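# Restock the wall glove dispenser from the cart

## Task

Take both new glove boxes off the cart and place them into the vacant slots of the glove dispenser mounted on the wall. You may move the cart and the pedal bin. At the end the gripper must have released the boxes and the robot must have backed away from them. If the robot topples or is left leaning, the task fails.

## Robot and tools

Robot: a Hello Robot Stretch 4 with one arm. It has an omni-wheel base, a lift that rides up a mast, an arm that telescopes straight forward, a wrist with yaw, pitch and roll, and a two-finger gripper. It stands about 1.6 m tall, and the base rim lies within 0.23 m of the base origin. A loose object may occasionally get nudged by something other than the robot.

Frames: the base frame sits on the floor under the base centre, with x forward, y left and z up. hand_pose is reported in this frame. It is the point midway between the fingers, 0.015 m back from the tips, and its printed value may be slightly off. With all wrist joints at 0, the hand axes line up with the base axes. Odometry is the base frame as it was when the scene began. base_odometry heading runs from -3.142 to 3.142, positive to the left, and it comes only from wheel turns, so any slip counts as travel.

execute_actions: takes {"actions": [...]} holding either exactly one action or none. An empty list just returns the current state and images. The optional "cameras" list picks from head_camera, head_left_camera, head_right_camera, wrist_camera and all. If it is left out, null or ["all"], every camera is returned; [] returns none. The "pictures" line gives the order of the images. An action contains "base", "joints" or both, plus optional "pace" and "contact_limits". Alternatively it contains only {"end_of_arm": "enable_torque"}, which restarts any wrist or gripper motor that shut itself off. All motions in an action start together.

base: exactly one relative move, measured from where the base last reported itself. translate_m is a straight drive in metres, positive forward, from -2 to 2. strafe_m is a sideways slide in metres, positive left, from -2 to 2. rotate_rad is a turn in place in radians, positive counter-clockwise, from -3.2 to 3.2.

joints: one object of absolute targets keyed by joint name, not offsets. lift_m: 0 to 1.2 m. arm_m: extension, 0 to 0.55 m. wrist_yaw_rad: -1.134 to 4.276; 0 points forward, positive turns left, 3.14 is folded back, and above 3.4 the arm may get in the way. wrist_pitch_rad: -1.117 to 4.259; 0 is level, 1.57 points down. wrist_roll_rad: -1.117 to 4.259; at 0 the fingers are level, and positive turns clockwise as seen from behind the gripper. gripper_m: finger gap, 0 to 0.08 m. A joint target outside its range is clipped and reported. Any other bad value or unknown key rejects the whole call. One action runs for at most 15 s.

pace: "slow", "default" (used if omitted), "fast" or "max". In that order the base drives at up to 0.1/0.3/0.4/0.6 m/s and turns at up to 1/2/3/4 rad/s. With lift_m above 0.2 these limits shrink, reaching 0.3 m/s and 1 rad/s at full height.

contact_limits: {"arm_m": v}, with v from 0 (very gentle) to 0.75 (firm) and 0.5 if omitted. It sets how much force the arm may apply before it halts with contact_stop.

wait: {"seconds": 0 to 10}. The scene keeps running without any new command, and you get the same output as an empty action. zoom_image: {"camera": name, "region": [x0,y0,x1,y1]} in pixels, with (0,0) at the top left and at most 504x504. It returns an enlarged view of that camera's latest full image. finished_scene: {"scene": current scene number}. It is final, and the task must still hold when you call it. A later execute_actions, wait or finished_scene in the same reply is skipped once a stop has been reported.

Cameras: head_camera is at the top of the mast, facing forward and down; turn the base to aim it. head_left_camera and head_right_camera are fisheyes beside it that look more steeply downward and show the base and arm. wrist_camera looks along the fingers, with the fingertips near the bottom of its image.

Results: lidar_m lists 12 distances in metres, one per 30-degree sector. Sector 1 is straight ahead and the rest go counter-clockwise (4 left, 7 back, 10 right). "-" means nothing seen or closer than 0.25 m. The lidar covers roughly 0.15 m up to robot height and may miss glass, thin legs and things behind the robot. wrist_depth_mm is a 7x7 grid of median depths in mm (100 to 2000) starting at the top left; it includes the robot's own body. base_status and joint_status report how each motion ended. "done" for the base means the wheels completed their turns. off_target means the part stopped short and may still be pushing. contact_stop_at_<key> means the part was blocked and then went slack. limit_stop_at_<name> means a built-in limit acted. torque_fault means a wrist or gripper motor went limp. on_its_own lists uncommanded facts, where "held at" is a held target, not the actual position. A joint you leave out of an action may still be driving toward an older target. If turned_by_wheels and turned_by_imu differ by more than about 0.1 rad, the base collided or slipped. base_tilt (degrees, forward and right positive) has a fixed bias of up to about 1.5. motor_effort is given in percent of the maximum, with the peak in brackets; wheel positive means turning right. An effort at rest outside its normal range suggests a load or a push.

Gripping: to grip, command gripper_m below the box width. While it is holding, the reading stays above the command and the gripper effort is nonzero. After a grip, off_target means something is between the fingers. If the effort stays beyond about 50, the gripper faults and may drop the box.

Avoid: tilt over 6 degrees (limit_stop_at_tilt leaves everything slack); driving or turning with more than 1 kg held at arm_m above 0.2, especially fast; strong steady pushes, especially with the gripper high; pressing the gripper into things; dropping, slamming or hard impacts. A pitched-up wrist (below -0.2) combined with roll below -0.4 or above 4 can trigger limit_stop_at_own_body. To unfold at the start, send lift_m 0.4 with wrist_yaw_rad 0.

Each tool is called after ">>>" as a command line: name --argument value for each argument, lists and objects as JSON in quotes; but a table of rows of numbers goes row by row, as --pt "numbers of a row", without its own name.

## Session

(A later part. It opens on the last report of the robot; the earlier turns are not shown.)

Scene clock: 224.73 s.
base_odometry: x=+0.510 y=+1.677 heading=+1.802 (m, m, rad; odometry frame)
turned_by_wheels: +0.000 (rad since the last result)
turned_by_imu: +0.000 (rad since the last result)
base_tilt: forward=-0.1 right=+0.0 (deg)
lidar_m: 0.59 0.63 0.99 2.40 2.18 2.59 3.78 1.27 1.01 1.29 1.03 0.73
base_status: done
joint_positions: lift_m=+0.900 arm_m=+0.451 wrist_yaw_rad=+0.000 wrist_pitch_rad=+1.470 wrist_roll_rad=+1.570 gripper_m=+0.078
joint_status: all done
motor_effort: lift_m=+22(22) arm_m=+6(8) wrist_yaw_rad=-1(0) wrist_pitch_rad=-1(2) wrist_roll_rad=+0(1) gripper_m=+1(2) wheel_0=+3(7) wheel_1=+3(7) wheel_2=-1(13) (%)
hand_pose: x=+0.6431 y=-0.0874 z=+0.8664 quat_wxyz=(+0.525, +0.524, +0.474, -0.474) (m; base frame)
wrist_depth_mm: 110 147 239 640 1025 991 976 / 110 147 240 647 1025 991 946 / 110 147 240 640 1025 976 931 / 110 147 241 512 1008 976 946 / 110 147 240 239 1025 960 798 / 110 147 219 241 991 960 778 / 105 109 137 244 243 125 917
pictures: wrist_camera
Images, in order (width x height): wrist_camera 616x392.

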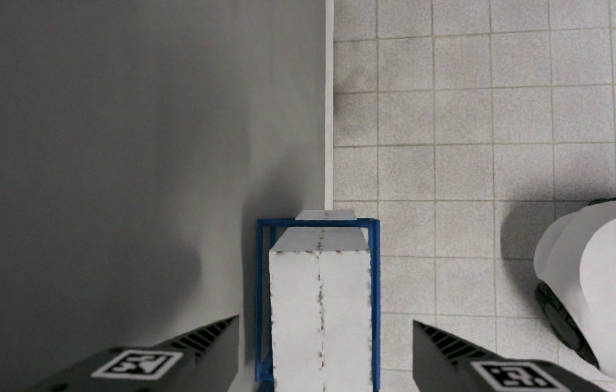

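>>> execute_actions --actions '[{"joints":{"lift_m":0.81,"arm_m":0.46},"pace":"slow"}]' --cameras '["wrist_camera"]'

>>> execute_actions --actions '[{"joints":{"gripper_m":0.05}}]' --cameras '[]'

>>> execute_actions --actions '[{"base":{"strafe_m":-0.024},"joints":{"lift_m":0.82},"pace":"slow"}]' --cameras '["wrist_camera"]'

Scene clock: 231.50 s.
base_odometry: x=+0.510 y=+1.677 heading=+1.802 (m, m, rad; odometry frame)
turned_by_wheels: +0.000 (rad since the last result)
turned_by_imu: +0.000 (rad since the last result)
base_tilt: forward=+0.1 right=+0.0 (deg)
lidar_m: 0.59 0.62 1.00 2.39 2.18 2.54 3.78 1.29 1.01 1.28 1.01 0.73
base_status: not commanded
joint_positions: lift_m=+0.810 arm_m=+0.459 wrist_yaw_rad=+0.000 wrist_pitch_rad=+1.470 wrist_roll_rad=+1.570 gripper_m=+0.078
joint_status: all done
motor_effort: lift_m=+17(21) arm_m=+7(7) wrist_yaw_rad=-1(1) wrist_pitch_rad=-1(1) wrist_roll_rad=-2(0) gripper_m=+2(2) wheel_0=+3(3) wheel_1=+3(3) wheel_2=-2(1) (%)
hand_pose: x=+0.6511 y=-0.0874 z=+0.7769 quat_wxyz=(+0.525, +0.524, +0.474, -0.474) (m; base frame)
wrist_depth_mm: 105 134 219 585 960 891 878 / 105 135 220 585 946 904 866 / 105 135 217 580 931 891 866 / 105 135 220 473 917 878 854 / 105 134 202 188 220 878 809 / 105 134 173 150 148 878 798 / 105 109 137 151 148 125 831
pictures: wrist_camera
Images, in order (width x height): wrist_camera 616x392.

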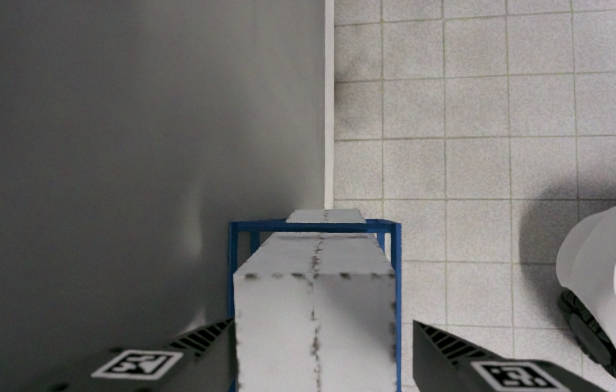

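Scene clock: 232.47 s.
base_odometry: x=+0.510 y=+1.677 heading=+1.802 (m, m, rad; odometry frame)
turned_by_wheels: +0.000 (rad since the last result)
turned_by_imu: +0.000 (rad since the last result)
base_tilt: forward=+0.1 right=+0.2 (deg)
lidar_m: 0.59 0.63 0.98 2.40 2.18 2.57 3.81 1.26 1.00 1.31 1.02 0.73
base_status: not commanded
joint_positions: lift_m=+0.810 arm_m=+0.459 wrist_yaw_rad=+0.000 wrist_pitch_rad=+1.470 wrist_roll_rad=+1.570 gripper_m=+0.058
joint_status: gripper_m off_target (ended at +0.058, target +0.050)
on_its_own: gripper_m is held at +0.055, not at your +0.050, by its contact guard: the fingers met something
motor_effort: lift_m=+17(17) arm_m=+6(7) wrist_yaw_rad=-1(0) wrist_pitch_rad=-1(2) wrist_roll_rad=-2(0) gripper_m=-23(20) wheel_0=+3(3) wheel_1=+3(3) wheel_2=-1(2) (%)
hand_pose: x=+0.6511 y=-0.0874 z=+0.7769 quat_wxyz=(+0.525, +0.524, +0.474, -0.474) (m; base frame)
wrist_depth_mm: 105 134 219 580 931 904 891 / 105 135 219 574 931 904 866 / 105 134 219 591 917 891 866 / 105 135 219 466 917 866 854 / 105 135 201 188 221 878 820 / 105 134 185 149 148 866 809 / 105 115 132 151 149 854 842
pictures: none
No camera images: the call's "cameras" was empty. Leave "cameras" out to get every camera's image.

Scene clock: 233.67 s.
base_odometry: x=+0.533 y=+1.682 heading=+1.802 (m, m, rad; odometry frame)
turned_by_wheels: +0.000 (rad since the last result)
turned_by_imu: +0.000 (rad since the last result)
base_tilt: forward=+0.1 right=+0.1 (deg)
lidar_m: 0.58 0.63 0.99 2.41 2.20 2.59 3.78 1.24 0.98 1.28 1.01 0.72
base_status: done
joint_positions: lift_m=+0.820 arm_m=+0.459 wrist_yaw_rad=+0.000 wrist_pitch_rad=+1.471 wrist_roll_rad=+1.570 gripper_m=+0.058
joint_status: all done
on_its_own: gripper_m is held at +0.055, not at your +0.050, by its contact guard: the fingers met something
motor_effort: lift_m=+25(26) arm_m=+7(7) wrist_yaw_rad=-1(0) wrist_pitch_rad=-3(3) wrist_roll_rad=+0(1) gripper_m=-22(22) wheel_0=+7(9) wheel_1=-3(9) wheel_2=+0(3) (%)
hand_pose: x=+0.6510 y=-0.0874 z=+0.7862 quat_wxyz=(+0.525, +0.524, +0.475, -0.474) (m; base frame)
wrist_depth_mm: 105 135 220 591 946 917 878 / 105 135 220 591 931 891 878 / 105 135 221 597 931 878 878 / 106 135 220 591 931 891 866 / 106 136 220 373 904 878 820 / 106 135 187 154 153 878 809 / 105 116 132 151 148 866 854
pictures: wrist_camera
Images, in order (width x height): wrist_camera 616x392.

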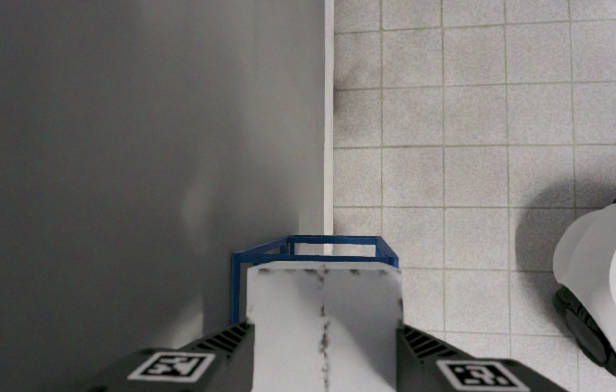

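The bottom is now inside the rail.

>>> execute_actions --actions '[{"base":{"strafe_m":0.004},"joints":{"lift_m":0.782},"pace":"slow"}]' --cameras '["wrist_camera"]'

>>> execute_actions --actions '[{"joints":{"gripper_m":0.072},"pace":"slow"}]' --cameras '[]'

>>> execute_actions --actions '[{"joints":{"lift_m":0.88}}]' --cameras '["wrist_camera"]'

>>> execute_actions --actions '[{"base":{"translate_m":-0.5},"joints":{"arm_m":0.05,"wrist_pitch_rad":1.57,"gripper_m":0.08}}]' --cameras '["head_left_camera"]'

>>> zoom_image --camera "head_left_camera" --region '[140,280,280,400]'

>>> execute_actions --actions '[{"base":{"rotate_rad":-1.6},"joints":{"lift_m":1.12}}]' --cameras '[]'

>>> execute_actions --actions '[{"base":{"translate_m":0.44},"joints":{"arm_m":0.43}}]' --cameras '["wrist_camera","head_right_camera"]'

Scene clock: 248.73 s.
base_odometry: x=+0.529 y=+1.681 heading=+1.803 (m, m, rad; odometry frame)
turned_by_wheels: +0.001 (rad since the last result)
turned_by_imu: +0.001 (rad since the last result)
base_tilt: forward=+0.1 right=+0.0 (deg)
lidar_m: 0.58 0.62 0.99 2.41 2.21 2.59 3.78 1.25 0.98 1.29 1.01 0.72
base_status: done
joint_positions: lift_m=+0.782 arm_m=+0.459 wrist_yaw_rad=+0.000 wrist_pitch_rad=+1.471 wrist_roll_rad=+1.570 gripper_m=+0.058
joint_status: all done
on_its_own: gripper_m is held at +0.055, not at your +0.050, by its contact guard: the fingers met something
motor_effort: lift_m=+19(25) arm_m=+7(7) wrist_yaw_rad=+0(0) wrist_pitch_rad=-3(2) wrist_roll_rad=+0(1) gripper_m=-24(22) wheel_0=+2(5) wheel_1=+7(8) wheel_2=+0(1) (%)
hand_pose: x=+0.6510 y=-0.0874 z=+0.7487 quat_wxyz=(+0.525, +0.524, +0.475, -0.474) (m; base frame)
wrist_depth_mm: 105 135 219 585 891 854 854 / 105 135 220 585 917 878 842 / 106 135 220 591 891 854 831 / 106 135 220 591 878 842 842 / 106 135 204 245 878 854 831 / 105 135 187 153 151 854 820 / 105 116 132 151 149 820 809
pictures: wrist_camera
Images, in order (width x height): wrist_camera 616x392.

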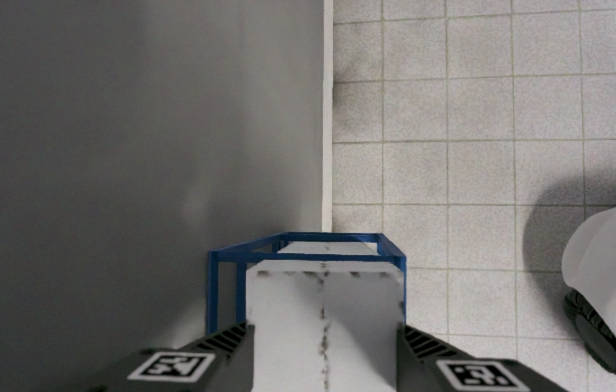

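Scene clock: 249.63 s.
base_odometry: x=+0.529 y=+1.681 heading=+1.803 (m, m, rad; odometry frame)
turned_by_wheels: +0.000 (rad since the last result)
turned_by_imu: +0.000 (rad since the last result)
base_tilt: forward=+0.1 right=+0.1 (deg)
lidar_m: 0.60 0.61 0.99 2.41 2.20 2.60 3.79 1.26 0.99 1.28 1.01 0.73
base_status: not commanded
joint_positions: lift_m=+0.782 arm_m=+0.459 wrist_yaw_rad=+0.000 wrist_pitch_rad=+1.470 wrist_roll_rad=+1.570 gripper_m=+0.072
joint_status: all done
motor_effort: lift_m=+19(19) arm_m=+7(7) wrist_yaw_rad=+0(0) wrist_pitch_rad=-2(2) wrist_roll_rad=+0(1) gripper_m=+2(20) wheel_0=+2(2) wheel_1=+6(8) wheel_2=+0(0) (%)
hand_pose: x=+0.6511 y=-0.0874 z=+0.7487 quat_wxyz=(+0.525, +0.524, +0.475, -0.474) (m; base frame)
wrist_depth_mm: 105 134 218 585 904 866 842 / 105 134 220 580 904 866 842 / 105 135 220 591 891 854 842 / 106 135 219 580 917 854 831 / 105 135 202 300 854 854 842 / 105 135 174 160 158 842 820 / 105 110 138 158 156 125 809
pictures: none
No camera images: the call's "cameras" was empty. Leave "cameras" out to get every camera's image.

Scene clock: 251.07 s.
base_odometry: x=+0.529 y=+1.681 heading=+1.803 (m, m, rad; odometry frame)
turned_by_wheels: +0.000 (rad since the last result)
turned_by_imu: +0.000 (rad since the last result)
base_tilt: forward=-0.1 right=+0.2 (deg)
lidar_m: 0.58 0.63 0.99 2.42 2.21 2.61 3.80 1.25 1.00 1.27 1.01 0.72
base_status: not commanded
joint_positions: lift_m=+0.880 arm_m=+0.459 wrist_yaw_rad=+0.000 wrist_pitch_rad=+1.470 wrist_roll_rad=+1.570 gripper_m=+0.072
joint_status: all done
motor_effort: lift_m=+23(24) arm_m=+6(7) wrist_yaw_rad=-2(0) wrist_pitch_rad=-1(2) wrist_roll_rad=-1(0) gripper_m=+2(1) wheel_0=+2(2) wheel_1=+6(6) wheel_2=+0(0) (%)
hand_pose: x=+0.6511 y=-0.0874 z=+0.8464 quat_wxyz=(+0.525, +0.524, +0.475, -0.474) (m; base frame)
wrist_depth_mm: 105 135 220 580 1008 976 931 / 105 135 219 580 976 960 946 / 105 135 220 580 991 960 931 / 105 135 220 580 976 960 917 / 106 135 220 301 960 946 798 / 105 135 202 256 960 946 778 / 105 110 138 255 251 125 904
pictures: wrist_camera
Images, in order (width x height): wrist_camera 616x392.

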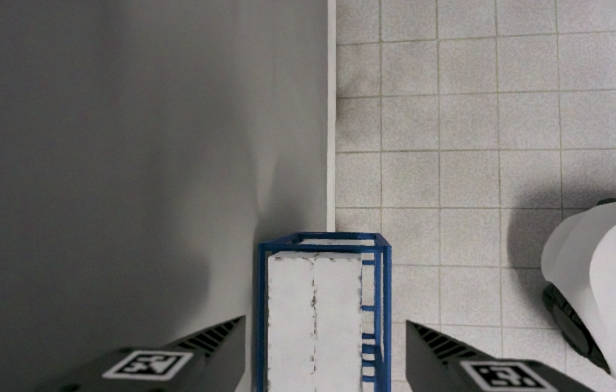

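Scene clock: 254.23 s.
base_odometry: x=+0.644 y=+1.194 heading=+1.803 (m, m, rad; odometry frame)
turned_by_wheels: +0.000 (rad since the last result)
turned_by_imu: +0.000 (rad since the last result)
base_tilt: forward=+0.1 right=+0.1 (deg)
lidar_m: 1.09 1.15 1.68 2.42 1.96 2.57 3.13 1.87 0.92 0.86 1.34 1.26
base_status: done
joint_positions: lift_m=+0.880 arm_m=+0.051 wrist_yaw_rad=+0.000 wrist_pitch_rad=+1.570 wrist_roll_rad=+1.570 gripper_m=+0.080
joint_status: all done
motor_effort: lift_m=+22(23) arm_m=-7(7) wrist_yaw_rad=-1(2) wrist_pitch_rad=-1(6) wrist_roll_rad=-2(1) gripper_m=+3(7) wheel_0=-2(6) wheel_1=-3(9) wheel_2=+1(9) (%)
hand_pose: x=+0.2222 y=-0.0874 z=+0.8454 quat_wxyz=(+0.500, +0.500, +0.500, -0.500) (m; base frame)
wrist_depth_mm: 1078 1042 1060 1025 1008 1025 1008 / 1060 1042 1042 1042 1025 991 1008 / 1060 1042 1042 1008 1008 991 991 / 1060 1025 1025 1025 820 960 976 / 1042 1025 1008 1008 778 768 473 / 1025 1008 991 1008 768 768 976 / 1008 110 140 991 768 124 960
pictures: head_left_camera
Images, in order (width x height): head_left_camera 420x672.

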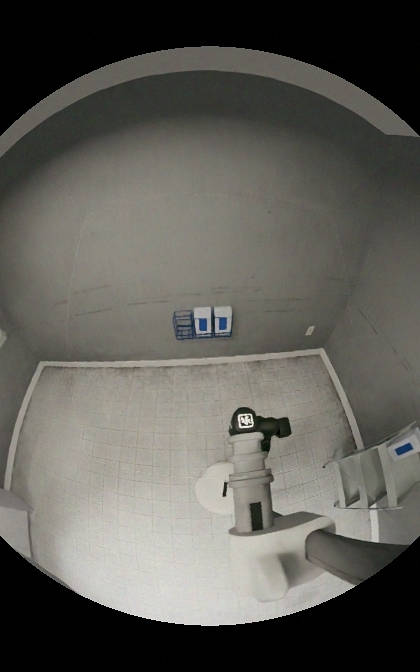

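Region (140, 280, 280, 400) of head_left_camera's 420x672 image, scaled by 3.600, with more detail than that image has; it fills the top 432 rows of this view, and the rest is white.

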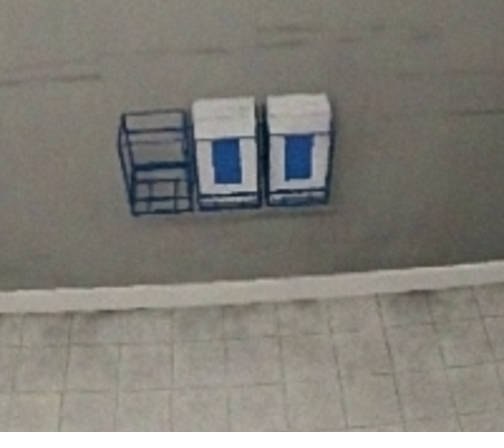

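Scene clock: 256.33 s.
base_odometry: x=+0.644 y=+1.194 heading=+0.203 (m, m, rad; odometry frame)
turned_by_wheels: -1.600 (rad since the last result)
turned_by_imu: -1.567 (rad since the last result)
base_tilt: forward=+0.3 right=+0.0 (deg)
lidar_m: 0.86 1.35 1.26 1.08 1.13 1.64 2.42 1.92 2.49 3.06 1.94 0.91
base_status: done
joint_positions: lift_m=+1.120 arm_m=+0.051 wrist_yaw_rad=+0.000 wrist_pitch_rad=+1.570 wrist_roll_rad=+1.570 gripper_m=+0.080
joint_status: all done
motor_effort: lift_m=+23(23) arm_m=-7(6) wrist_yaw_rad=+0(1) wrist_pitch_rad=-1(1) wrist_roll_rad=-2(1) gripper_m=+3(2) wheel_0=+1(7) wheel_1=+3(12) wheel_2=+2(8) (%)
hand_pose: x=+0.2222 y=-0.0874 z=+1.0853 quat_wxyz=(+0.500, +0.500, +0.500, -0.500) (m; base frame)
wrist_depth_mm: 1308 1308 1281 1308 1255 1255 1229 / 1308 1336 1308 1281 1308 1255 1205 / 904 1281 1255 1281 1255 1255 1229 / 866 1281 1281 1255 1229 1205 1205 / 878 1281 1229 1229 1025 1008 477 / 1281 1281 1281 1205 1025 1205 1205 / 1255 110 141 1229 1205 124 1205
pictures: none
No camera images: the call's "cameras" was empty. Leave "cameras" out to get every camera's image.

Scene clock: 259.27 s.
base_odometry: x=+1.075 y=+1.283 heading=+0.204 (m, m, rad; odometry frame)
turned_by_wheels: +0.000 (rad since the last result)
turned_by_imu: +0.000 (rad since the last result)
base_tilt: forward=-0.1 right=+0.1 (deg)
lidar_m: 0.43 0.89 1.17 1.21 1.17 1.67 2.88 2.36 3.11 3.06 1.30 0.45
base_status: done
joint_positions: lift_m=+1.120 arm_m=+0.429 wrist_yaw_rad=+0.000 wrist_pitch_rad=+1.570 wrist_roll_rad=+1.570 gripper_m=+0.080
joint_status: all done
motor_effort: lift_m=+22(23) arm_m=+6(7) wrist_yaw_rad=+0(0) wrist_pitch_rad=+0(0) wrist_roll_rad=-1(2) gripper_m=+0(2) wheel_0=+1(6) wheel_1=+4(9) wheel_2=-1(10) (%)
hand_pose: x=+0.6000 y=-0.0874 z=+1.0854 quat_wxyz=(+0.501, +0.500, +0.500, -0.499) (m; base frame)
wrist_depth_mm: 373 554 759 597 585 1255 1229 / 375 554 585 585 574 1281 1205 / 377 554 585 585 580 1229 1255 / 375 554 585 580 569 1205 1205 / 370 544 580 334 564 991 991 / 373 539 574 334 496 1042 1008 / 366 110 140 1205 330 124 1205
pictures: head_right_camera, wrist_camera
Images, in order (width x height): head_right_camera 420x672, wrist_camera 616x392.

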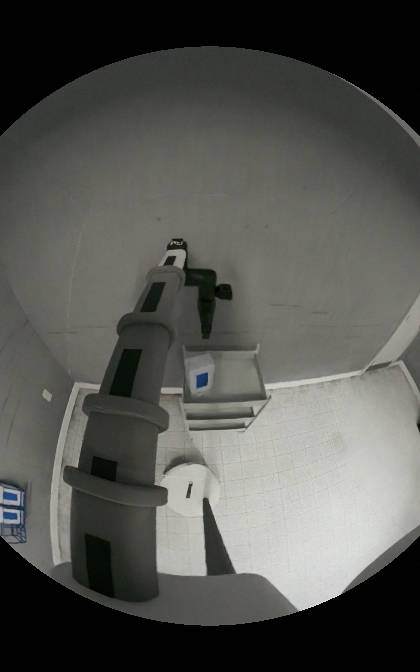

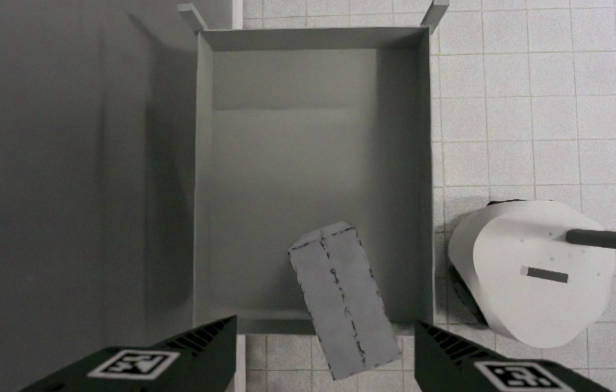

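>>> execute_actions --actions '[{"base":{"strafe_m":0.015},"joints":{"arm_m":0.41,"lift_m":0.995,"wrist_roll_rad":1.24}}]' --cameras '["wrist_camera"]'

Scene clock: 265.27 s.
base_odometry: x=+1.072 y=+1.298 heading=+0.204 (m, m, rad; odometry frame)
turned_by_wheels: +0.000 (rad since the last result)
turned_by_imu: +0.000 (rad since the last result)
base_tilt: forward=+0.0 right=+0.0 (deg)
lidar_m: 0.42 0.88 1.20 1.20 1.13 1.66 2.88 2.36 3.09 3.08 1.29 0.47
base_status: done
joint_positions: lift_m=+0.995 arm_m=+0.411 wrist_yaw_rad=+0.000 wrist_pitch_rad=+1.570 wrist_roll_rad=+1.240 gripper_m=+0.080
joint_status: all done
motor_effort: lift_m=+18(21) arm_m=-6(8) wrist_yaw_rad=+0(0) wrist_pitch_rad=-1(0) wrist_roll_rad=-4(5) gripper_m=+2(2) wheel_0=-3(8) wheel_1=+5(11) wheel_2=+0(2) (%)
hand_pose: x=+0.5823 y=-0.0874 z=+0.9607 quat_wxyz=(+0.576, +0.411, +0.575, -0.411) (m; base frame)
wrist_depth_mm: 325 430 466 462 452 442 1078 / 338 466 462 455 452 449 1078 / 355 496 452 452 449 442 1098 / 384 492 455 449 449 442 1078 / 407 459 452 210 442 1042 1098 / 430 569 449 208 439 866 878 / 455 110 141 206 206 124 878
pictures: wrist_camera
Images, in order (width x height): wrist_camera 616x392.

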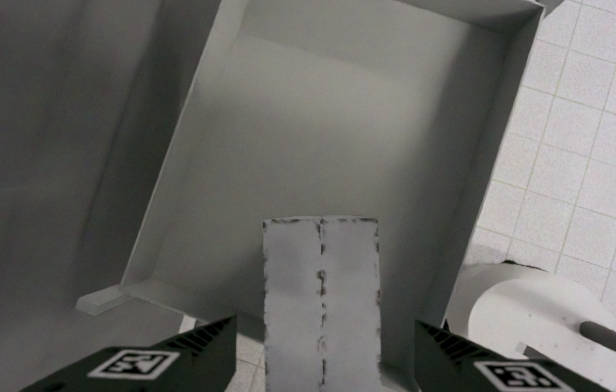

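Good.

>>> execute_actions --actions '[{"joints":{"lift_m":0.938}}]' --cameras '["wrist_camera"]'

>>> execute_actions --actions '[{"joints":{"gripper_m":0.04}}]' --cameras '[]'

>>> execute_actions --actions '[{"joints":{"lift_m":1.05}}]' --cameras '["wrist_camera"]'

>>> execute_actions --actions '[{"base":{"translate_m":-0.75},"joints":{"arm_m":0.15,"wrist_roll_rad":1.57,"wrist_pitch_rad":1.47}}]' --cameras '[]'

>>> execute_actions --actions '[{"base":{"rotate_rad":1.6},"joints":{"lift_m":1.02},"pace":"slow"}]' --cameras '[]'

>>> execute_actions --actions '[{"base":{"translate_m":0.48},"joints":{"arm_m":0.36}}]' --cameras '["wrist_camera","head_right_camera"]'

>>> zoom_image --camera "head_right_camera" --region '[150,310,290,430]'

Scene clock: 280.23 s.
base_odometry: x=+1.072 y=+1.298 heading=+0.204 (m, m, rad; odometry frame)
turned_by_wheels: +0.000 (rad since the last result)
turned_by_imu: +0.000 (rad since the last result)
base_tilt: forward=+0.0 right=+0.0 (deg)
lidar_m: 0.43 0.89 1.19 1.18 1.15 1.67 2.86 2.36 3.11 3.06 1.28 0.45
base_status: not commanded
joint_positions: lift_m=+0.938 arm_m=+0.411 wrist_yaw_rad=+0.000 wrist_pitch_rad=+1.570 wrist_roll_rad=+1.240 gripper_m=+0.080
joint_status: all done
motor_effort: lift_m=+17(17) arm_m=-7(7) wrist_yaw_rad=+0(1) wrist_pitch_rad=-1(1) wrist_roll_rad=-2(2) gripper_m=+1(2) wheel_0=-3(3) wheel_1=+5(5) wheel_2=+0(0) (%)
hand_pose: x=+0.5823 y=-0.0874 z=+0.9038 quat_wxyz=(+0.576, +0.411, +0.575, -0.411) (m; base frame)
wrist_depth_mm: 325 436 404 402 394 392 392 / 338 439 402 399 399 392 1042 / 359 439 402 394 394 389 1060 / 382 397 397 394 392 384 1042 / 404 397 394 153 151 384 1025 / 397 377 373 152 151 809 809 / 455 110 140 151 150 124 798
pictures: wrist_camera
Images, in order (width x height): wrist_camera 616x392.

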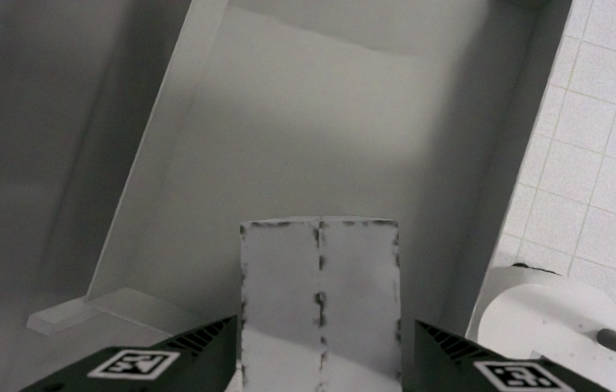

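Scene clock: 281.23 s.
base_odometry: x=+1.072 y=+1.298 heading=+0.204 (m, m, rad; odometry frame)
turned_by_wheels: +0.000 (rad since the last result)
turned_by_imu: +0.000 (rad since the last result)
base_tilt: forward=+0.1 right=+0.1 (deg)
lidar_m: 0.43 0.88 1.16 1.19 1.14 1.66 2.87 2.37 3.09 3.08 1.26 0.45
base_status: not commanded
joint_positions: lift_m=+0.938 arm_m=+0.411 wrist_yaw_rad=+0.000 wrist_pitch_rad=+1.570 wrist_roll_rad=+1.240 gripper_m=+0.056
joint_status: gripper_m off_target (ended at +0.056, target +0.040)
on_its_own: gripper_m is held at +0.052, not at your +0.040, by its contact guard: the fingers met something
motor_effort: lift_m=+17(17) arm_m=-6(6) wrist_yaw_rad=-2(2) wrist_pitch_rad=+0(0) wrist_roll_rad=-3(2) gripper_m=-22(19) wheel_0=-3(3) wheel_1=+5(5) wheel_2=+0(0) (%)
hand_pose: x=+0.5823 y=-0.0874 z=+0.9038 quat_wxyz=(+0.576, +0.411, +0.575, -0.411) (m; base frame)
wrist_depth_mm: 325 436 404 404 399 394 389 / 338 445 404 402 397 392 1042 / 359 436 402 394 392 389 1025 / 382 399 397 392 387 387 1042 / 407 399 397 153 152 382 1008 / 397 377 387 152 151 809 809 / 477 609 131 151 144 798 809
pictures: none
No camera images: the call's "cameras" was empty. Leave "cameras" out to get every camera's image.

Scene clock: 282.73 s.
base_odometry: x=+1.072 y=+1.298 heading=+0.204 (m, m, rad; odometry frame)
turned_by_wheels: +0.000 (rad since the last result)
turned_by_imu: +0.000 (rad since the last result)
base_tilt: forward=-0.1 right=+0.0 (deg)
lidar_m: 0.41 0.88 1.18 1.19 1.13 1.68 2.87 2.37 3.10 3.07 1.27 0.46
base_status: not commanded
joint_positions: lift_m=+1.050 arm_m=+0.411 wrist_yaw_rad=+0.000 wrist_pitch_rad=+1.570 wrist_roll_rad=+1.240 gripper_m=+0.055
joint_status: all done
on_its_own: gripper_m is held at +0.052, not at your +0.040, by its contact guard: the fingers met something
motor_effort: lift_m=+25(27) arm_m=-6(6) wrist_yaw_rad=+0(2) wrist_pitch_rad=+0(0) wrist_roll_rad=-2(2) gripper_m=-21(21) wheel_0=-3(3) wheel_1=+5(5) wheel_2=+0(1) (%)
hand_pose: x=+0.5823 y=-0.0874 z=+1.0152 quat_wxyz=(+0.576, +0.411, +0.575, -0.411) (m; base frame)
wrist_depth_mm: 324 436 559 521 512 492 1160 / 340 469 512 517 504 500 1138 / 362 508 517 508 504 504 1160 / 384 544 517 508 500 1138 1138 / 407 535 504 153 152 1160 1138 / 436 634 500 153 151 931 917 / 477 609 130 151 143 931 917
pictures: wrist_camera
Images, in order (width x height): wrist_camera 616x392.

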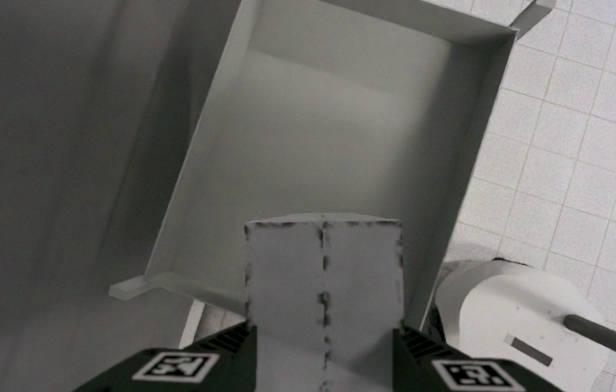

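Scene clock: 286.73 s.
base_odometry: x=+0.337 y=+1.146 heading=+0.203 (m, m, rad; odometry frame)
turned_by_wheels: +0.000 (rad since the last result)
turned_by_imu: -0.001 (rad since the last result)
base_tilt: forward=-0.1 right=+0.0 (deg)
lidar_m: 0.30 1.66 1.14 1.06 1.20 1.63 2.12 1.65 2.07 3.05 2.41 0.32
base_status: done
joint_positions: lift_m=+1.050 arm_m=+0.151 wrist_yaw_rad=+0.000 wrist_pitch_rad=+1.471 wrist_roll_rad=+1.570 gripper_m=+0.055
joint_status: all done
on_its_own: gripper_m is held at +0.052, not at your +0.040, by its contact guard: the fingers met something
motor_effort: lift_m=+25(25) arm_m=-6(8) wrist_yaw_rad=-1(3) wrist_pitch_rad=-4(9) wrist_roll_rad=-2(1) gripper_m=-19(22) wheel_0=-2(8) wheel_1=-5(9) wheel_2=+1(12) (%)
hand_pose: x=+0.3432 y=-0.0874 z=+1.0162 quat_wxyz=(+0.524, +0.524, +0.475, -0.474) (m; base frame)
wrist_depth_mm: 1366 1308 1255 1205 1205 1118 1118 / 1366 1281 1255 1205 1138 1118 1078 / 1182 1308 1255 1229 1160 1118 1078 / 1205 1281 1229 1205 1182 1118 1098 / 1205 1255 1205 153 152 904 891 / 1308 1255 1229 153 151 904 878 / 1308 1229 129 151 143 891 1078
pictures: none
No camera images: the call's "cameras" was empty. Leave "cameras" out to get every camera's image.

Scene clock: 289.60 s.
base_odometry: x=+0.337 y=+1.146 heading=+1.803 (m, m, rad; odometry frame)
turned_by_wheels: +1.599 (rad since the last result)
turned_by_imu: +1.567 (rad since the last result)
base_tilt: forward=+0.0 right=+0.2 (deg)
lidar_m: 0.28 1.21 1.62 2.11 1.68 2.15 3.14 2.34 1.22 1.18 1.67 0.32
base_status: done
joint_positions: lift_m=+1.020 arm_m=+0.151 wrist_yaw_rad=+0.000 wrist_pitch_rad=+1.471 wrist_roll_rad=+1.570 gripper_m=+0.055
joint_status: all done
on_its_own: gripper_m is held at +0.052, not at your +0.040, by its contact guard: the fingers met something
motor_effort: lift_m=+20(24) arm_m=-7(6) wrist_yaw_rad=-2(0) wrist_pitch_rad=-4(4) wrist_roll_rad=+0(2) gripper_m=-20(19) wheel_0=-3(6) wheel_1=-3(6) wheel_2=-2(11) (%)
hand_pose: x=+0.3432 y=-0.0874 z=+0.9866 quat_wxyz=(+0.525, +0.524, +0.475, -0.474) (m; base frame)
wrist_depth_mm: 1008 1255 1255 1182 1138 1098 1078 / 1008 1255 1229 1182 1118 1098 1078 / 1025 1229 1205 1160 1138 1078 1078 / 1008 1229 1205 1138 1118 1098 1042 / 1008 1205 1205 150 149 878 854 / 991 1205 1182 150 150 878 866 / 1008 1205 130 152 143 854 1025
pictures: none
No camera images: the call's "cameras" was empty. Leave "cameras" out to get every camera's image.

Scene clock: 292.70 s.
base_odometry: x=+0.227 y=+1.614 heading=+1.803 (m, m, rad; odometry frame)
turned_by_wheels: +0.000 (rad since the last result)
turned_by_imu: +0.000 (rad since the last result)
base_tilt: forward=+0.2 right=-0.1 (deg)
lidar_m: 0.49 0.71 0.97 2.11 1.94 2.16 3.76 2.31 1.28 1.60 1.01 0.61
base_status: done
joint_positions: lift_m=+1.020 arm_m=+0.359 wrist_yaw_rad=+0.000 wrist_pitch_rad=+1.471 wrist_roll_rad=+1.570 gripper_m=+0.055
joint_status: all done
on_its_own: gripper_m is held at +0.052, not at your +0.040, by its contact guard: the fingers met something
motor_effort: lift_m=+20(20) arm_m=+7(7) wrist_yaw_rad=-1(0) wrist_pitch_rad=-3(6) wrist_roll_rad=-1(1) gripper_m=-20(20) wheel_0=+1(7) wheel_1=+3(10) wheel_2=+1(10) (%)
hand_pose: x=+0.5510 y=-0.0874 z=+0.9866 quat_wxyz=(+0.525, +0.524, +0.475, -0.474) (m; base frame)
wrist_depth_mm: 206 285 424 1160 1160 1118 1098 / 205 286 421 654 1138 1118 1060 / 205 287 413 654 1160 1098 1060 / 206 287 415 640 1138 1078 1042 / 205 287 430 154 153 1025 854 / 206 286 427 153 152 1078 842 / 204 244 129 151 144 1060 842
pictures: head_right_camera, wrist_camera
Images, in order (width x height): head_right_camera 420x672, wrist_camera 616x392.

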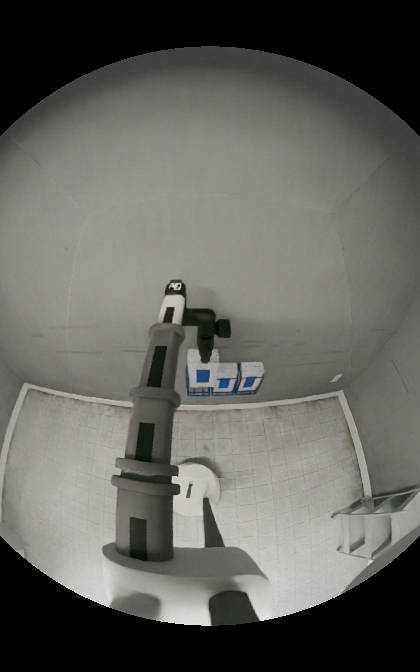

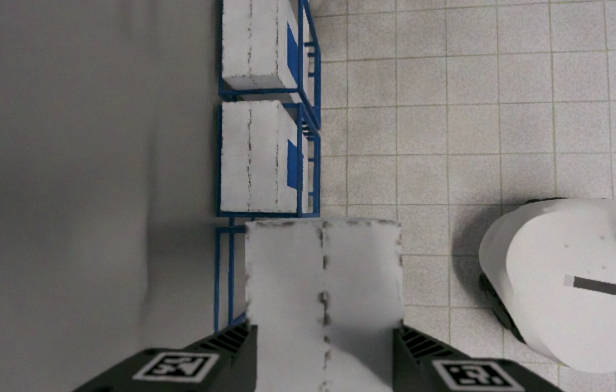

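Region (150, 310, 290, 430) of head_right_camera's 420x672 image, scaled by 3.600, with more detail than that image has; it fills the top 432 rows of this view, and the rest is white.

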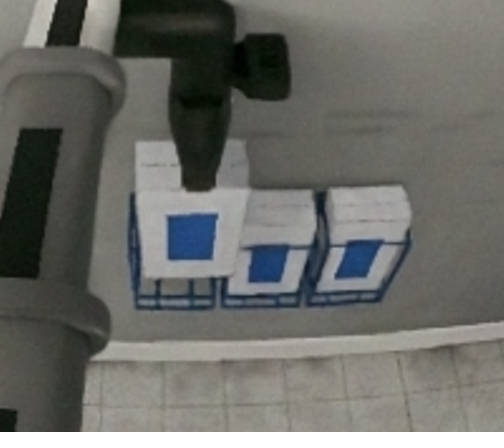

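>>> execute_actions --actions '[{"base":{"strafe_m":0.022},"joints":{"arm_m":0.45},"pace":"slow","contact_limits":{"arm_m":0.2}}]' --cameras '[]'

>>> execute_actions --actions '[{"joints":{"lift_m":0.97},"pace":"slow"}]' --cameras '["wrist_camera","head_right_camera"]'

>>> zoom_image --camera "head_right_camera" --region '[150,310,290,430]'

Scene clock: 306.37 s.
base_odometry: x=+0.206 y=+1.608 heading=+1.803 (m, m, rad; odometry frame)
turned_by_wheels: +0.000 (rad since the last result)
turned_by_imu: +0.000 (rad since the last result)
base_tilt: forward=+0.0 right=+0.0 (deg)
lidar_m: 0.59 0.71 0.97 2.08 1.92 2.11 3.76 2.36 1.29 1.61 1.01 0.61
base_status: done
joint_positions: lift_m=+1.020 arm_m=+0.449 wrist_yaw_rad=+0.000 wrist_pitch_rad=+1.471 wrist_roll_rad=+1.570 gripper_m=+0.055
joint_status: all done
on_its_own: gripper_m is held at +0.052, not at your +0.040, by its contact guard: the fingers met something
motor_effort: lift_m=+20(20) arm_m=+7(7) wrist_yaw_rad=-1(1) wrist_pitch_rad=-3(3) wrist_roll_rad=-1(0) gripper_m=-20(19) wheel_0=-2(6) wheel_1=+6(9) wheel_2=+0(3) (%)
contact_limits: arm_m 0.2
hand_pose: x=+0.6409 y=-0.0874 z=+0.9866 quat_wxyz=(+0.525, +0.524, +0.475, -0.474) (m; base frame)
wrist_depth_mm: 109 139 228 410 1118 1098 1098 / 109 139 228 413 1138 1078 1060 / 109 140 228 402 1118 1078 1078 / 109 139 229 402 1118 1098 1060 / 109 140 193 153 152 1078 854 / 109 139 193 153 151 1060 842 / 108 119 129 152 144 1060 1025
pictures: none
No camera images: the call's "cameras" was empty. Leave "cameras" out to get every camera's image.

Scene clock: 307.67 s.
base_odometry: x=+0.206 y=+1.608 heading=+1.803 (m, m, rad; odometry frame)
turned_by_wheels: +0.000 (rad since the last result)
turned_by_imu: +0.000 (rad since the last result)
base_tilt: forward=-0.1 right=+0.1 (deg)
lidar_m: 0.57 0.70 0.96 2.09 1.93 2.11 3.77 2.35 1.30 1.61 1.00 0.62
base_status: not commanded
joint_positions: lift_m=+0.970 arm_m=+0.449 wrist_yaw_rad=+0.000 wrist_pitch_rad=+1.471 wrist_roll_rad=+1.570 gripper_m=+0.055
joint_status: all done
on_its_own: gripper_m is held at +0.052, not at your +0.040, by its contact guard: the fingers met something
motor_effort: lift_m=+16(20) arm_m=+7(7) wrist_yaw_rad=+0(0) wrist_pitch_rad=-3(3) wrist_roll_rad=-2(2) gripper_m=-19(20) wheel_0=-2(2) wheel_1=+6(5) wheel_2=+0(0) (%)
hand_pose: x=+0.6409 y=-0.0874 z=+0.9369 quat_wxyz=(+0.525, +0.524, +0.475, -0.474) (m; base frame)
wrist_depth_mm: 108 138 224 368 1078 1078 1025 / 108 138 226 357 1078 1060 1025 / 108 138 226 353 1078 1060 1008 / 108 139 225 355 1060 1025 1008 / 108 138 191 150 149 1042 809 / 108 138 191 150 149 1025 798 / 108 118 129 151 144 1008 976
pictures: head_right_camera, wrist_camera
Images, in order (width x height): head_right_camera 420x672, wrist_camera 616x392.

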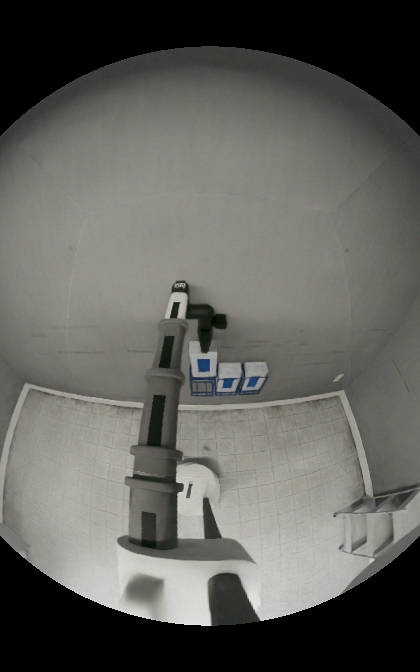

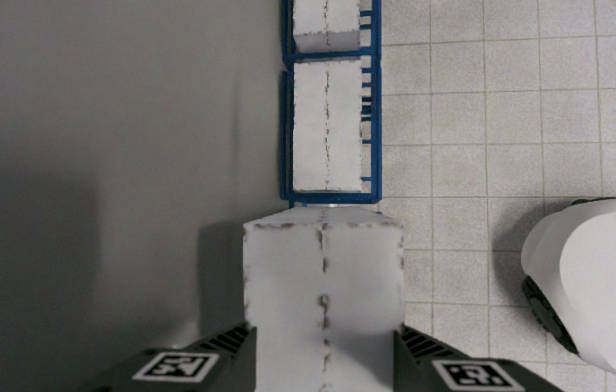

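Region (150, 310, 290, 430) of head_right_camera's 420x672 image, scaled by 3.600, with more detail than that image has; it fills the top 432 rows of this view, and the rest is white.

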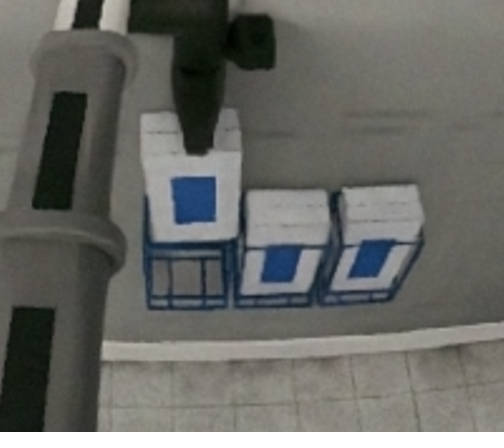

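>>> execute_actions --actions '[{"joints":{"lift_m":0.985},"pace":"slow"}]' --cameras '[]'

>>> execute_actions --actions '[{"base":{"strafe_m":0.009},"pace":"slow"}]' --cameras '["wrist_camera"]'

>>> execute_actions --actions '[{"joints":{"lift_m":0.955},"pace":"slow"}]' --cameras '["wrist_camera","head_right_camera"]'

>>> zoom_image --camera "head_right_camera" --region '[150,310,290,430]'

Scene clock: 321.13 s.
base_odometry: x=+0.206 y=+1.608 heading=+1.803 (m, m, rad; odometry frame)
turned_by_wheels: +0.000 (rad since the last result)
turned_by_imu: +0.000 (rad since the last result)
base_tilt: forward=+0.1 right=+0.0 (deg)
lidar_m: 0.59 0.70 0.98 2.09 1.94 2.12 3.74 2.36 1.31 1.61 1.00 0.62
base_status: not commanded
joint_positions: lift_m=+0.985 arm_m=+0.449 wrist_yaw_rad=+0.000 wrist_pitch_rad=+1.471 wrist_roll_rad=+1.570 gripper_m=+0.055
joint_status: all done
on_its_own: gripper_m is held at +0.052, not at your +0.040, by its contact guard: the fingers met something
motor_effort: lift_m=+25(26) arm_m=+7(7) wrist_yaw_rad=-1(1) wrist_pitch_rad=-3(3) wrist_roll_rad=-1(1) gripper_m=-20(21) wheel_0=-2(2) wheel_1=+6(6) wheel_2=+0(0) (%)
hand_pose: x=+0.6409 y=-0.0874 z=+0.9512 quat_wxyz=(+0.525, +0.524, +0.475, -0.474) (m; base frame)
wrist_depth_mm: 108 139 228 375 1118 1078 1025 / 109 139 228 373 1078 1060 1025 / 109 140 229 370 1078 1042 1042 / 109 139 228 366 1098 1042 1042 / 109 140 193 152 151 1042 831 / 109 139 193 152 151 1060 809 / 108 119 129 152 144 1025 1008
pictures: none
No camera images: the call's "cameras" was empty. Leave "cameras" out to get every camera's image.

Scene clock: 321.97 s.
base_odometry: x=+0.197 y=+1.606 heading=+1.803 (m, m, rad; odometry frame)
turned_by_wheels: +0.000 (rad since the last result)
turned_by_imu: +0.000 (rad since the last result)
base_tilt: forward=+0.1 right=+0.0 (deg)
lidar_m: 0.59 0.70 0.97 2.06 1.92 2.11 3.76 2.36 1.30 1.60 1.00 0.62
base_status: done
joint_positions: lift_m=+0.985 arm_m=+0.449 wrist_yaw_rad=+0.000 wrist_pitch_rad=+1.471 wrist_roll_rad=+1.570 gripper_m=+0.055
joint_status: not commanded
on_its_own: gripper_m is held at +0.052, not at your +0.040, by its contact guard: the fingers met something
motor_effort: lift_m=+25(25) arm_m=+7(7) wrist_yaw_rad=+1(3) wrist_pitch_rad=-3(3) wrist_roll_rad=-2(1) gripper_m=-20(19) wheel_0=-3(5) wheel_1=+4(9) wheel_2=-1(2) (%)
hand_pose: x=+0.6409 y=-0.0874 z=+0.9512 quat_wxyz=(+0.525, +0.524, +0.475, -0.474) (m; base frame)
wrist_depth_mm: 108 138 226 375 1118 1098 1078 / 108 139 227 366 1098 1078 1042 / 109 139 227 368 1078 1042 1025 / 109 139 228 364 1060 1078 1008 / 109 139 193 151 150 1025 809 / 108 139 193 151 150 1025 820 / 108 119 129 152 144 1008 991
pictures: wrist_camera
Images, in order (width x height): wrist_camera 616x392.

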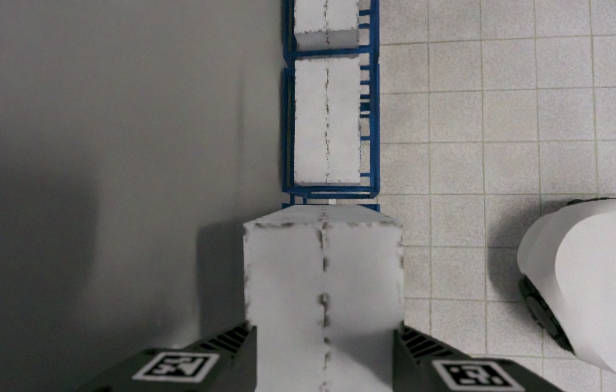

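Scene clock: 323.03 s.
base_odometry: x=+0.197 y=+1.606 heading=+1.803 (m, m, rad; odometry frame)
turned_by_wheels: +0.000 (rad since the last result)
turned_by_imu: +0.000 (rad since the last result)
base_tilt: forward=+0.1 right=+0.1 (deg)
lidar_m: 0.58 0.70 0.97 2.08 1.92 2.10 3.76 2.37 1.30 1.62 1.01 0.63
base_status: not commanded
joint_positions: lift_m=+0.955 arm_m=+0.449 wrist_yaw_rad=+0.000 wrist_pitch_rad=+1.471 wrist_roll_rad=+1.570 gripper_m=+0.055
joint_status: all done
on_its_own: gripper_m is held at +0.052, not at your +0.040, by its contact guard: the fingers met something
motor_effort: lift_m=+20(23) arm_m=+7(7) wrist_yaw_rad=+1(1) wrist_pitch_rad=-3(3) wrist_roll_rad=-1(2) gripper_m=-19(20) wheel_0=-3(3) wheel_1=+4(4) wheel_2=+0(0) (%)
hand_pose: x=+0.6409 y=-0.0874 z=+0.9216 quat_wxyz=(+0.525, +0.524, +0.475, -0.474) (m; base frame)
wrist_depth_mm: 108 139 225 355 1098 1042 991 / 108 139 228 343 1060 1025 1008 / 109 139 228 338 1042 1042 976 / 108 139 228 370 1042 1025 991 / 108 139 192 153 152 1025 809 / 109 139 192 152 151 1025 788 / 109 119 129 151 143 991 960
pictures: head_right_camera, wrist_camera
Images, in order (width x height): head_right_camera 420x672, wrist_camera 616x392.

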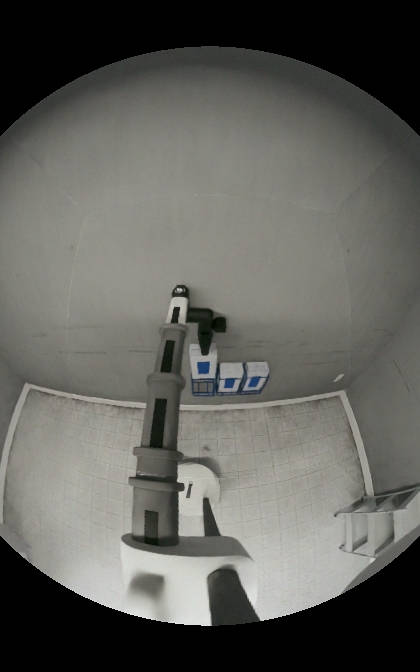

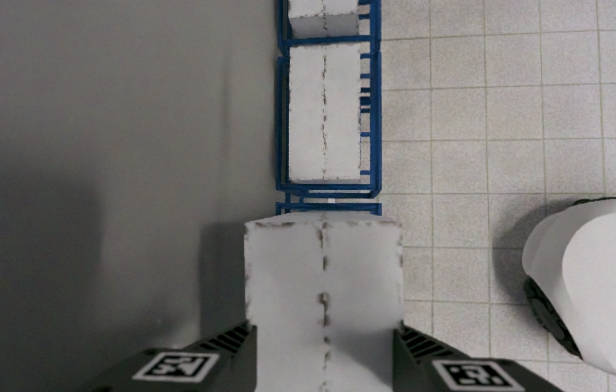

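Region (150, 310, 290, 430) of head_right_camera's 420x672 image, scaled by 3.600, with more detail than that image has; it fills the top 432 rows of this view, and the rest is white.

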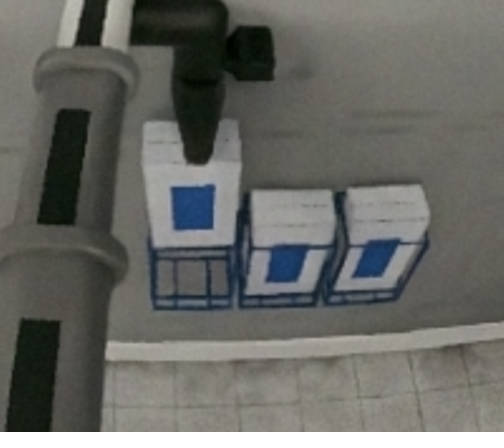

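Entering cleanly.

>>> execute_actions --actions '[{"base":{"strafe_m":-0.003},"joints":{"lift_m":0.83,"arm_m":0.453},"pace":"slow"}]' --cameras '["wrist_camera","head_right_camera"]'

>>> zoom_image --camera "head_right_camera" --region '[150,310,290,430]'

Scene clock: 329.60 s.
base_odometry: x=+0.200 y=+1.607 heading=+1.803 (m, m, rad; odometry frame)
turned_by_wheels: +0.000 (rad since the last result)
turned_by_imu: +0.000 (rad since the last result)
base_tilt: forward=+0.0 right=+0.1 (deg)
lidar_m: 0.60 0.70 0.97 2.08 1.92 2.13 3.74 2.36 1.29 1.62 1.02 0.60
base_status: done
joint_positions: lift_m=+0.830 arm_m=+0.452 wrist_yaw_rad=+0.000 wrist_pitch_rad=+1.471 wrist_roll_rad=+1.570 gripper_m=+0.055
joint_status: all done
on_its_own: gripper_m is held at +0.052, not at your +0.040, by its contact guard: the fingers met something
motor_effort: lift_m=+19(19) arm_m=+7(7) wrist_yaw_rad=-1(0) wrist_pitch_rad=-3(4) wrist_roll_rad=-2(2) gripper_m=-21(21) wheel_0=+2(6) wheel_1=-5(8) wheel_2=+0(2) (%)
hand_pose: x=+0.6439 y=-0.0874 z=+0.7966 quat_wxyz=(+0.525, +0.524, +0.475, -0.474) (m; base frame)
wrist_depth_mm: 105 134 219 214 931 917 891 / 105 135 216 213 931 904 891 / 105 134 216 211 931 904 878 / 105 134 220 258 931 917 866 / 105 134 186 153 151 904 809 / 105 134 186 152 151 878 768 / 105 115 130 152 144 878 854
pictures: head_right_camera, wrist_camera
Images, in order (width x height): head_right_camera 420x672, wrist_camera 616x392.

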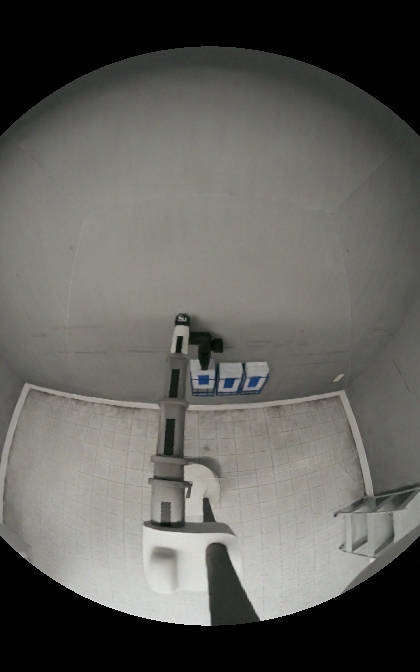

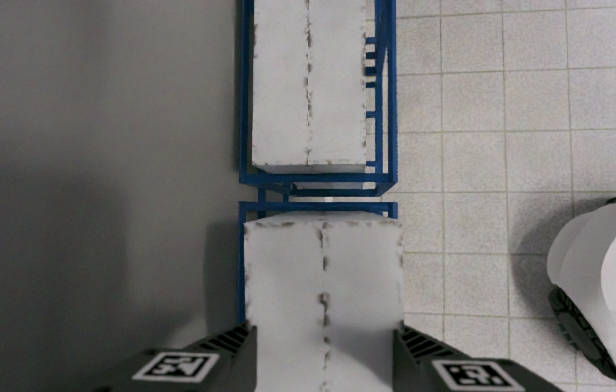

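Region (150, 310, 290, 430) of head_right_camera's 420x672 image, scaled by 3.600, with more detail than that image has; it fills the top 432 rows of this view, and the rest is white.

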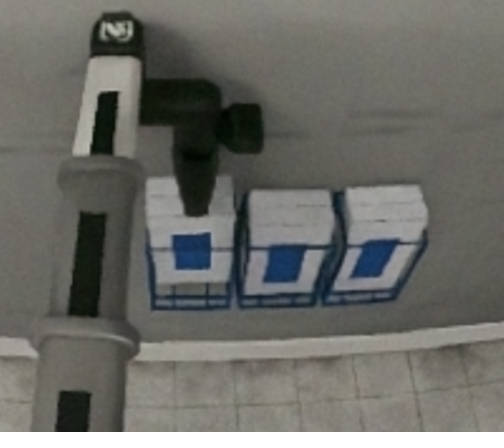

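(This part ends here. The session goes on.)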